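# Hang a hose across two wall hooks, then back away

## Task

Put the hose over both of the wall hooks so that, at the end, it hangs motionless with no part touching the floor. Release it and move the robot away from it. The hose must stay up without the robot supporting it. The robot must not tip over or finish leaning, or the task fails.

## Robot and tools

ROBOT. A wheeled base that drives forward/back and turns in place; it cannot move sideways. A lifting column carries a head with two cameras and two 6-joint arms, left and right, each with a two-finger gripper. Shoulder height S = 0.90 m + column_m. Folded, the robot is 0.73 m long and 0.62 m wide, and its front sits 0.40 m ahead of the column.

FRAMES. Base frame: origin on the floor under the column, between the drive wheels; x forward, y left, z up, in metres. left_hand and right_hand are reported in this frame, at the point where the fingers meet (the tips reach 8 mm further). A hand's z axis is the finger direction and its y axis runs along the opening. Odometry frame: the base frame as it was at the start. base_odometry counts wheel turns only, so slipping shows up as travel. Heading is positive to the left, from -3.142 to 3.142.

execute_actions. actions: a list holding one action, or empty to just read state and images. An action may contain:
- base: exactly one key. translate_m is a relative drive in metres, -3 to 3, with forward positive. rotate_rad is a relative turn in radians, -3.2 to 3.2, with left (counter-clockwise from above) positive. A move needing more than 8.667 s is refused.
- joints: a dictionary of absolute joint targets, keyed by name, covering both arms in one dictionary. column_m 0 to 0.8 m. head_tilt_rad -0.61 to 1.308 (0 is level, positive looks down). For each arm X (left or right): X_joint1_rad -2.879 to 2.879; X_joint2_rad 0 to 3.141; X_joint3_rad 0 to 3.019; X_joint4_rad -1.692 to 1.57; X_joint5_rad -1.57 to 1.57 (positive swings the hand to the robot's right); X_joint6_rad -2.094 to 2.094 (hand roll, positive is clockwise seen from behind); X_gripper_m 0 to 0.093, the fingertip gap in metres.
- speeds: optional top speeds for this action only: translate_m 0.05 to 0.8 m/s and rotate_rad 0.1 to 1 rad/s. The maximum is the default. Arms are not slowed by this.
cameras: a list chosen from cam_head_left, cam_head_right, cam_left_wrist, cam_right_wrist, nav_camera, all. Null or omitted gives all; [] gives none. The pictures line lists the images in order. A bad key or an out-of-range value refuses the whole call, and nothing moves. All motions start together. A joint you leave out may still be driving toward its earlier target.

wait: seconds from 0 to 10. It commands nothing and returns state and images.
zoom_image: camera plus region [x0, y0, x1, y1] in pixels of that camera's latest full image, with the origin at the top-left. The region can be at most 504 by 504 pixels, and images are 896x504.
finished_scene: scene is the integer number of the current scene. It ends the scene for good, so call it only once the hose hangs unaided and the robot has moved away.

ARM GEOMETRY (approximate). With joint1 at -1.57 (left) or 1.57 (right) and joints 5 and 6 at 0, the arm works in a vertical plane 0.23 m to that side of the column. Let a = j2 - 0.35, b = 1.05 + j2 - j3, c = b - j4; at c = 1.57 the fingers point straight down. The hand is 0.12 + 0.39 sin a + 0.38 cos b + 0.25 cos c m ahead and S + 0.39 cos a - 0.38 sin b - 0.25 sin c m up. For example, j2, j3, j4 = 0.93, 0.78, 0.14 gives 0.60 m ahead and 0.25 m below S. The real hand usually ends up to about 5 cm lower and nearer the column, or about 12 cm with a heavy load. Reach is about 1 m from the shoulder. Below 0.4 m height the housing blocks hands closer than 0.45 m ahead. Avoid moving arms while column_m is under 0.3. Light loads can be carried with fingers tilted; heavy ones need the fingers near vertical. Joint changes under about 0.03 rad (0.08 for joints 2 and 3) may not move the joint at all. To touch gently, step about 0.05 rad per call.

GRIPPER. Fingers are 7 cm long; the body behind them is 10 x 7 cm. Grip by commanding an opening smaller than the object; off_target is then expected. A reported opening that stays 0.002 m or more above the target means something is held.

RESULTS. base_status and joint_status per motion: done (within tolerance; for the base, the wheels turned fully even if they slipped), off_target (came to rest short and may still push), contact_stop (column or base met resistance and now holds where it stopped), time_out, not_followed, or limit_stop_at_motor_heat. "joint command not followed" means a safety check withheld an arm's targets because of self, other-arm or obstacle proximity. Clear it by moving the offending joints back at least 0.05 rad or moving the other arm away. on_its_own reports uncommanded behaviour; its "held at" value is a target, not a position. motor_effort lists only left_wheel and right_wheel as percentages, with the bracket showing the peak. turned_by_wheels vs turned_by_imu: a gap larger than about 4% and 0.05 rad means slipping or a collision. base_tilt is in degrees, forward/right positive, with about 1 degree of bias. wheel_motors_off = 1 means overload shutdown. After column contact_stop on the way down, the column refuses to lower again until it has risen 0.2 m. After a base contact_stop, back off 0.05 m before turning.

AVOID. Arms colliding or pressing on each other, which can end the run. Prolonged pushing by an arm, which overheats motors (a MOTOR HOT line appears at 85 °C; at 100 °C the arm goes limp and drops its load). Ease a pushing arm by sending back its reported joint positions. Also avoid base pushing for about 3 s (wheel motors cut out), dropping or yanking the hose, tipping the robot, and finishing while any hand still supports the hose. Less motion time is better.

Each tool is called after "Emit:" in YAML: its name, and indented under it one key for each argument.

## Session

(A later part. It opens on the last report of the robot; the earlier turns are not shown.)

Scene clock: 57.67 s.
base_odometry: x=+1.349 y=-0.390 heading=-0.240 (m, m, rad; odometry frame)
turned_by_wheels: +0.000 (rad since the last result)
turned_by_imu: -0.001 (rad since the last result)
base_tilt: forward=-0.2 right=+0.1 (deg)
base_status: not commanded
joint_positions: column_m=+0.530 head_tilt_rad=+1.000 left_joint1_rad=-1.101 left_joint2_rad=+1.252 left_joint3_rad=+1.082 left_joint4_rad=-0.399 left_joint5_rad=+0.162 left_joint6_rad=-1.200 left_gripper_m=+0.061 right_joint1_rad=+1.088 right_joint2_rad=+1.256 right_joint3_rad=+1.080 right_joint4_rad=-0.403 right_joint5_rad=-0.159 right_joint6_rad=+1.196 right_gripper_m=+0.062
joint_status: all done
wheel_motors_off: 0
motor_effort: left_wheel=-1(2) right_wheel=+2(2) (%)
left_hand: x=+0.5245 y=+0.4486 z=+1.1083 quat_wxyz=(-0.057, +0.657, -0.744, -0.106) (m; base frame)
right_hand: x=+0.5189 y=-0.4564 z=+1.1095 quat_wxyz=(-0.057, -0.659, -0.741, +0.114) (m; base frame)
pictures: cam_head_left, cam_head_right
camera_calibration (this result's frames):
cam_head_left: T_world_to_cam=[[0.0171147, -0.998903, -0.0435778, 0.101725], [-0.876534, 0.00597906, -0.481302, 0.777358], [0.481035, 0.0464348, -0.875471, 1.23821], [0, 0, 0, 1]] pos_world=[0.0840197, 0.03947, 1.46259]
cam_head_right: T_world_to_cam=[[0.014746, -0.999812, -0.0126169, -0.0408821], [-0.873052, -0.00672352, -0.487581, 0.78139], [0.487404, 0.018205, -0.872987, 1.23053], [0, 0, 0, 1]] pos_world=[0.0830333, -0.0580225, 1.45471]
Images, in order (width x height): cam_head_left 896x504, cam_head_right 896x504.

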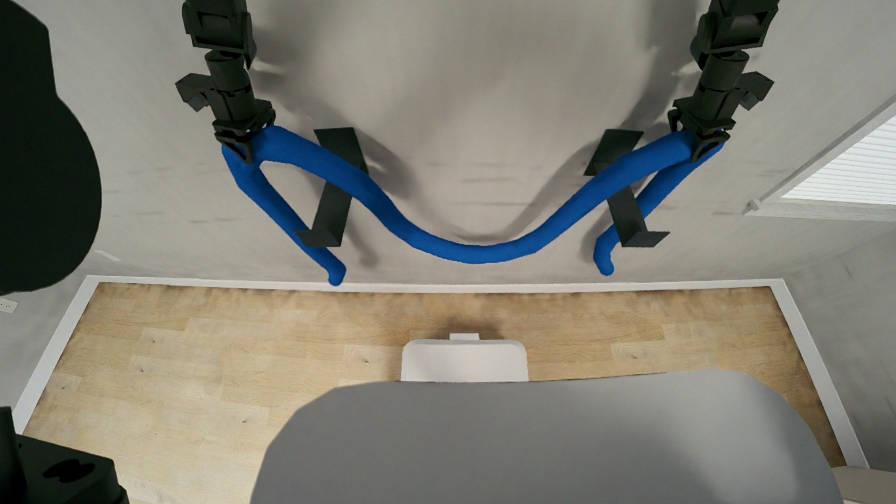

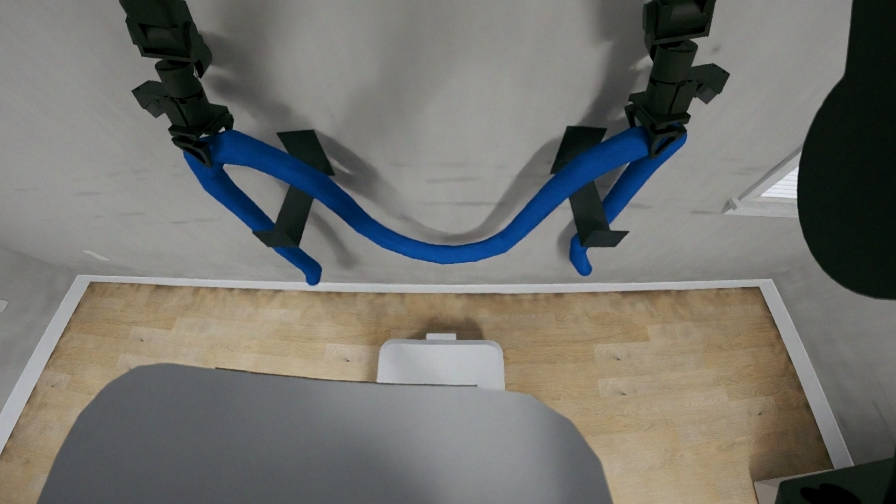

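Emit:
execute_actions:
  actions:
    - {"joints":{"column_m":0.43,"left_joint1_rad":-1.14}}
  cameras: []

Emit:
execute_actions:
  actions:
    - {"joints":{"left_gripper_m":0.093,"right_gripper_m":0.093}}
  cameras: []

Emit:
execute_actions:
  actions:
    - {"joints":{"column_m":0.58}}
  cameras: ["cam_head_left"]

Emit:
execute_actions:
  actions:
    - {"base":{"translate_m":-0.9}}
  cameras: []

Emit:
wait:
  seconds: 6

Scene clock: 64.03 s.
base_odometry: x=+1.349 y=-0.390 heading=-0.240 (m, m, rad; odometry frame)
turned_by_wheels: +0.000 (rad since the last result)
turned_by_imu: -0.002 (rad since the last result)
base_tilt: forward=-0.3 right=+0.2 (deg)
base_status: not commanded
joint_positions: column_m=+0.430 head_tilt_rad=+1.000 left_joint1_rad=-1.161 left_joint2_rad=+1.252 left_joint3_rad=+1.082 left_joint4_rad=-0.399 left_joint5_rad=+0.166 left_joint6_rad=-1.200 left_gripper_m=+0.060 right_joint1_rad=+1.088 right_joint2_rad=+1.256 right_joint3_rad=+1.080 right_joint4_rad=-0.403 right_joint5_rad=-0.163 right_joint6_rad=+1.196 right_gripper_m=+0.061
joint_status: all done
wheel_motors_off: 0
motor_effort: left_wheel=-3(3) right_wheel=+2(2) (%)
left_hand: x=+0.5309 y=+0.4175 z=+0.9974 quat_wxyz=(-0.041, +0.647, -0.756, -0.084) (m; base frame)
right_hand: x=+0.5190 y=-0.4558 z=+1.0094 quat_wxyz=(-0.056, -0.659, -0.742, +0.112) (m; base frame)
pictures: none
No camera images: the call's "cameras" was empty. Leave "cameras" out to get every camera's image.

Scene clock: 64.77 s.
base_odometry: x=+1.349 y=-0.390 heading=-0.240 (m, m, rad; odometry frame)
turned_by_wheels: +0.000 (rad since the last result)
turned_by_imu: +0.000 (rad since the last result)
base_tilt: forward=-0.2 right=+0.0 (deg)
base_status: not commanded
joint_positions: column_m=+0.430 head_tilt_rad=+1.000 left_joint1_rad=-1.147 left_joint2_rad=+1.247 left_joint3_rad=+1.083 left_joint4_rad=-0.399 left_joint5_rad=+0.154 left_joint6_rad=-1.200 left_gripper_m=+0.093 right_joint1_rad=+1.087 right_joint2_rad=+1.244 right_joint3_rad=+1.083 right_joint4_rad=-0.403 right_joint5_rad=-0.153 right_joint6_rad=+1.196 right_gripper_m=+0.093
joint_status: all done
wheel_motors_off: 0
motor_effort: left_wheel=-3(2) right_wheel=+2(2) (%)
left_hand: x=+0.5313 y=+0.4263 z=+1.0025 quat_wxyz=(-0.050, +0.649, -0.754, -0.093) (m; base frame)
right_hand: x=+0.5248 y=-0.4569 z=+1.0151 quat_wxyz=(-0.065, -0.657, -0.742, +0.113) (m; base frame)
pictures: none
No camera images: the call's "cameras" was empty. Leave "cameras" out to get every camera's image.

Scene clock: 67.30 s.
base_odometry: x=+1.349 y=-0.390 heading=-0.240 (m, m, rad; odometry frame)
turned_by_wheels: +0.000 (rad since the last result)
turned_by_imu: -0.001 (rad since the last result)
base_tilt: forward=-0.3 right=+0.2 (deg)
base_status: not commanded
joint_positions: column_m=+0.580 head_tilt_rad=+1.000 left_joint1_rad=-1.147 left_joint2_rad=+1.244 left_joint3_rad=+1.083 left_joint4_rad=-0.399 left_joint5_rad=+0.154 left_joint6_rad=-1.200 left_gripper_m=+0.093 right_joint1_rad=+1.087 right_joint2_rad=+1.243 right_joint3_rad=+1.083 right_joint4_rad=-0.403 right_joint5_rad=-0.153 right_joint6_rad=+1.196 right_gripper_m=+0.093
joint_status: all done
wheel_motors_off: 0
motor_effort: left_wheel=-1(1) right_wheel=+2(3) (%)
left_hand: x=+0.5325 y=+0.4261 z=+1.1535 quat_wxyz=(-0.051, +0.648, -0.754, -0.092) (m; base frame)
right_hand: x=+0.5252 y=-0.4568 z=+1.1655 quat_wxyz=(-0.065, -0.657, -0.742, +0.113) (m; base frame)
pictures: cam_head_left
camera_calibration (this result's frames):
cam_head_left: T_world_to_cam=[[0.0171146, -0.998903, -0.0435778, 0.103899], [-0.876535, 0.00597906, -0.481301, 0.801365], [0.481034, 0.0464348, -0.875471, 1.28188], [0, 0, 0, 1]] pos_world=[0.0840197, 0.03947, 1.51247]
Images, in order (width x height): cam_head_left 896x504.

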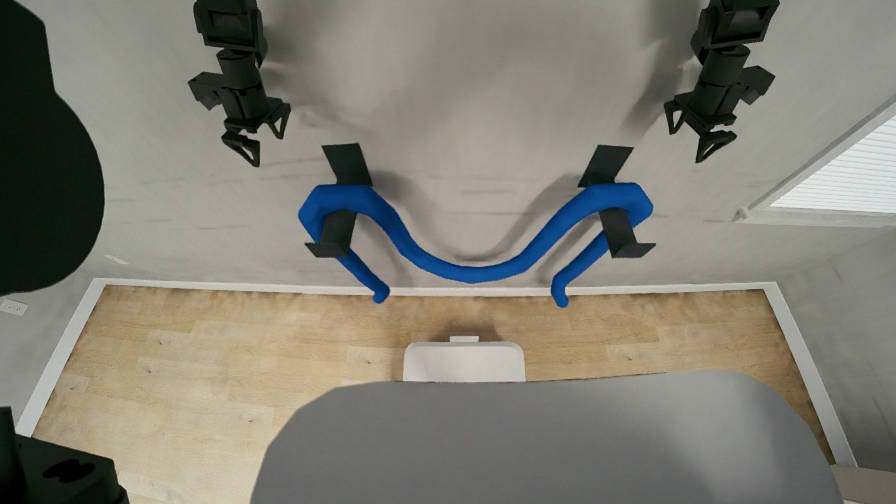

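Scene clock: 70.63 s.
base_odometry: x=+0.475 y=-0.177 heading=-0.241 (m, m, rad; odometry frame)
turned_by_wheels: -0.001 (rad since the last result)
turned_by_imu: -0.002 (rad since the last result)
base_tilt: forward=-0.2 right=+0.1 (deg)
base_status: done
joint_positions: column_m=+0.580 head_tilt_rad=+1.001 left_joint1_rad=-1.146 left_joint2_rad=+1.242 left_joint3_rad=+1.089 left_joint4_rad=-0.399 left_joint5_rad=+0.153 left_joint6_rad=-1.200 left_gripper_m=+0.093 right_joint1_rad=+1.087 right_joint2_rad=+1.241 right_joint3_rad=+1.088 right_joint4_rad=-0.403 right_joint5_rad=-0.152 right_joint6_rad=+1.196 right_gripper_m=+0.093
joint_status: not commanded
wheel_motors_off: 0
motor_effort: left_wheel=-1(52) right_wheel=+1(61) (%)
left_hand: x=+0.5367 y=+0.4268 z=+1.1554 quat_wxyz=(-0.055, +0.648, -0.754, -0.090) (m; base frame)
right_hand: x=+0.5289 y=-0.4571 z=+1.1672 quat_wxyz=(-0.068, -0.656, -0.743, +0.112) (m; base frame)
pictures: none
No camera images: the call's "cameras" was empty. Leave "cameras" out to get every camera's image.

Scene clock: 76.63 s.
base_odometry: x=+0.475 y=-0.177 heading=-0.241 (m, m, rad; odometry frame)
turned_by_wheels: +0.000 (rad since the last result)
turned_by_imu: -0.002 (rad since the last result)
base_tilt: forward=-0.3 right=+0.1 (deg)
base_status: done
joint_positions: column_m=+0.580 head_tilt_rad=+1.001 left_joint1_rad=-1.146 left_joint2_rad=+1.242 left_joint3_rad=+1.089 left_joint4_rad=-0.399 left_joint5_rad=+0.153 left_joint6_rad=-1.200 left_gripper_m=+0.093 right_joint1_rad=+1.087 right_joint2_rad=+1.241 right_joint3_rad=+1.088 right_joint4_rad=-0.403 right_joint5_rad=-0.152 right_joint6_rad=+1.196 right_gripper_m=+0.093
joint_status: not commanded
wheel_motors_off: 0
motor_effort: left_wheel=-1(52) right_wheel=+2(61) (%)
left_hand: x=+0.5367 y=+0.4268 z=+1.1554 quat_wxyz=(-0.055, +0.648, -0.754, -0.090) (m; base frame)
right_hand: x=+0.5289 y=-0.4571 z=+1.1672 quat_wxyz=(-0.068, -0.656, -0.743, +0.112) (m; base frame)
wait: 6.00 s; at rest by 0.27 s
pictures: cam_head_left, cam_head_right, cam_left_wrist, cam_right_wrist, nav_camera
camera_calibration (this result's frames):
cam_head_left: T_world_to_cam=[[0.0170887, -0.998903, -0.043588, 0.103916], [-0.876821, 0.00597906, -0.480779, 0.800562], [0.480513, 0.0464348, -0.875758, 1.28235], [0, 0, 0, 1]] pos_world=[0.0839879, 0.03947, 1.51245]
cam_head_right: T_world_to_cam=[[0.0147384, -0.999812, -0.0126257, -0.0402386], [-0.873343, -0.00672352, -0.48706, 0.804911], [0.486883, 0.018205, -0.873277, 1.27456], [0, 0, 0, 1]] pos_world=[0.0829967, -0.0580225, 1.50457]
cam_left_wrist: T_world_to_cam=[[0.98699, -0.145666, -0.0680613, -0.389866], [-0.104951, -0.904379, 0.413622, -0.0300713], [-0.121804, -0.401098, -0.907901, 1.40825], [0, 0, 0, 1]] pos_world=[0.553168, 0.480858, 1.26445]
cam_right_wrist: T_world_to_cam=[[-0.990227, -0.10744, 0.0889172, 0.372474], [-0.0686753, 0.930569, 0.359618, 0.0499639], [-0.121381, 0.349997, -0.928853, 1.43474], [0, 0, 0, 1]] pos_world=[0.546415, -0.508631, 1.28158]
Images, in order (width x height): cam_head_left 896x504, cam_head_right 896x504, cam_left_wrist 896x504, cam_right_wrist 896x504, nav_camera 896x504.

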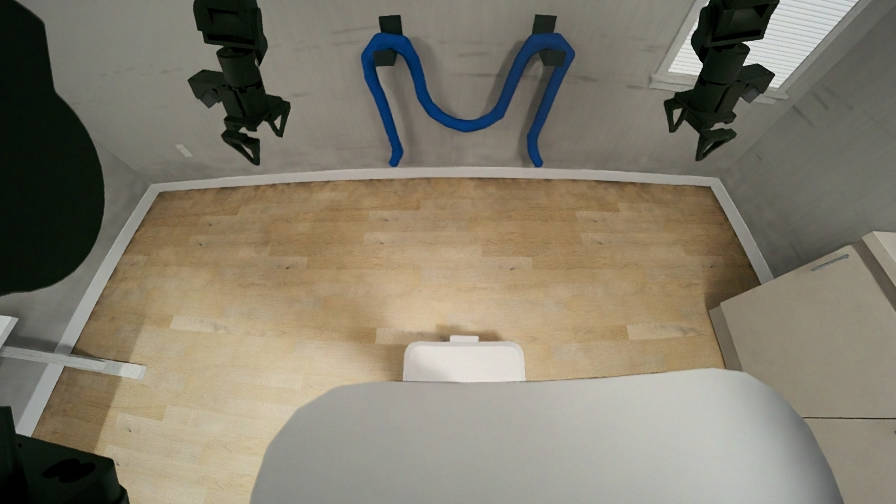

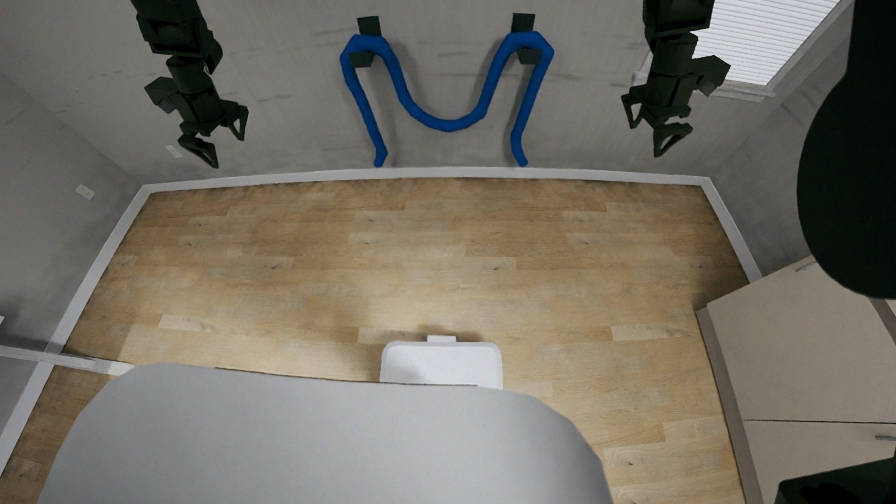

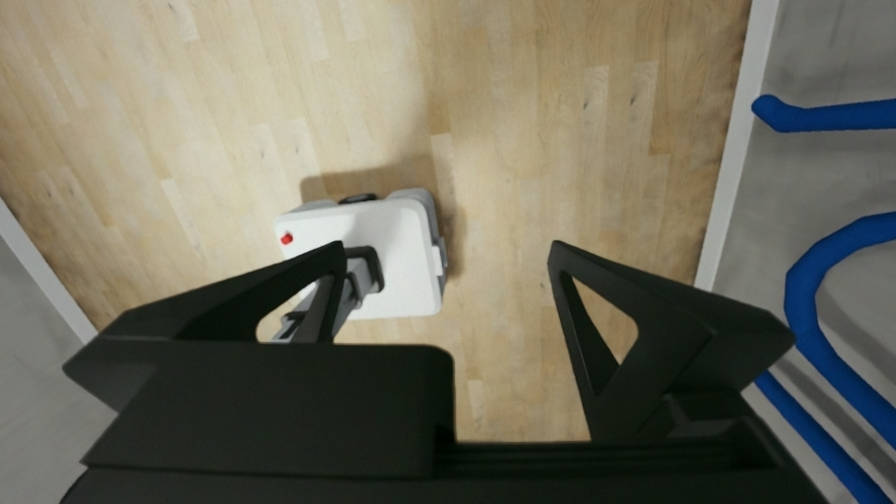

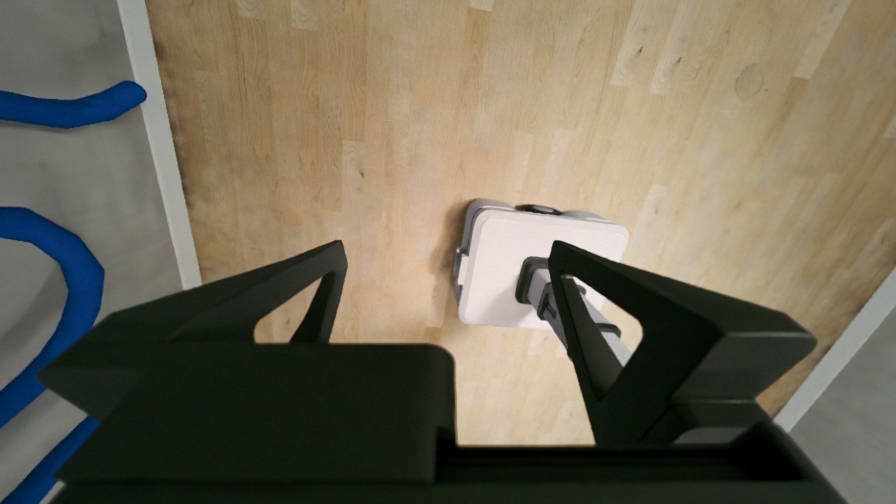

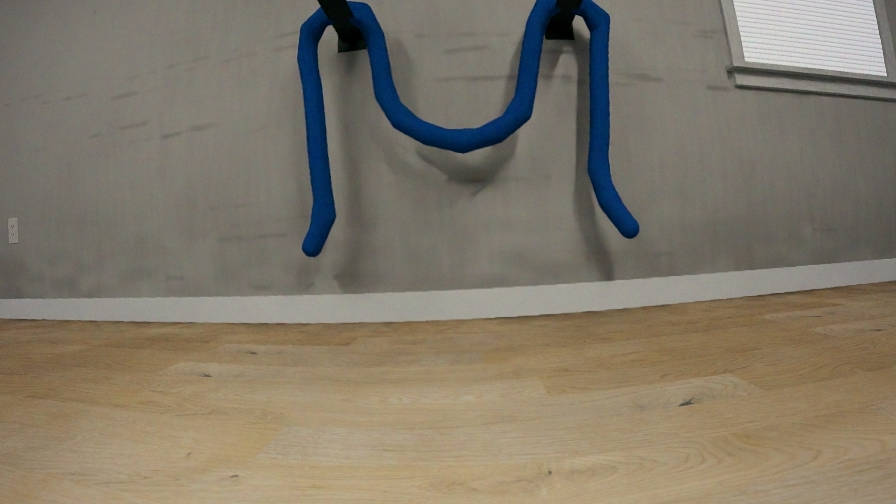

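Emit:
finished_scene:
  scene: 2

The scene is finished: the task was done.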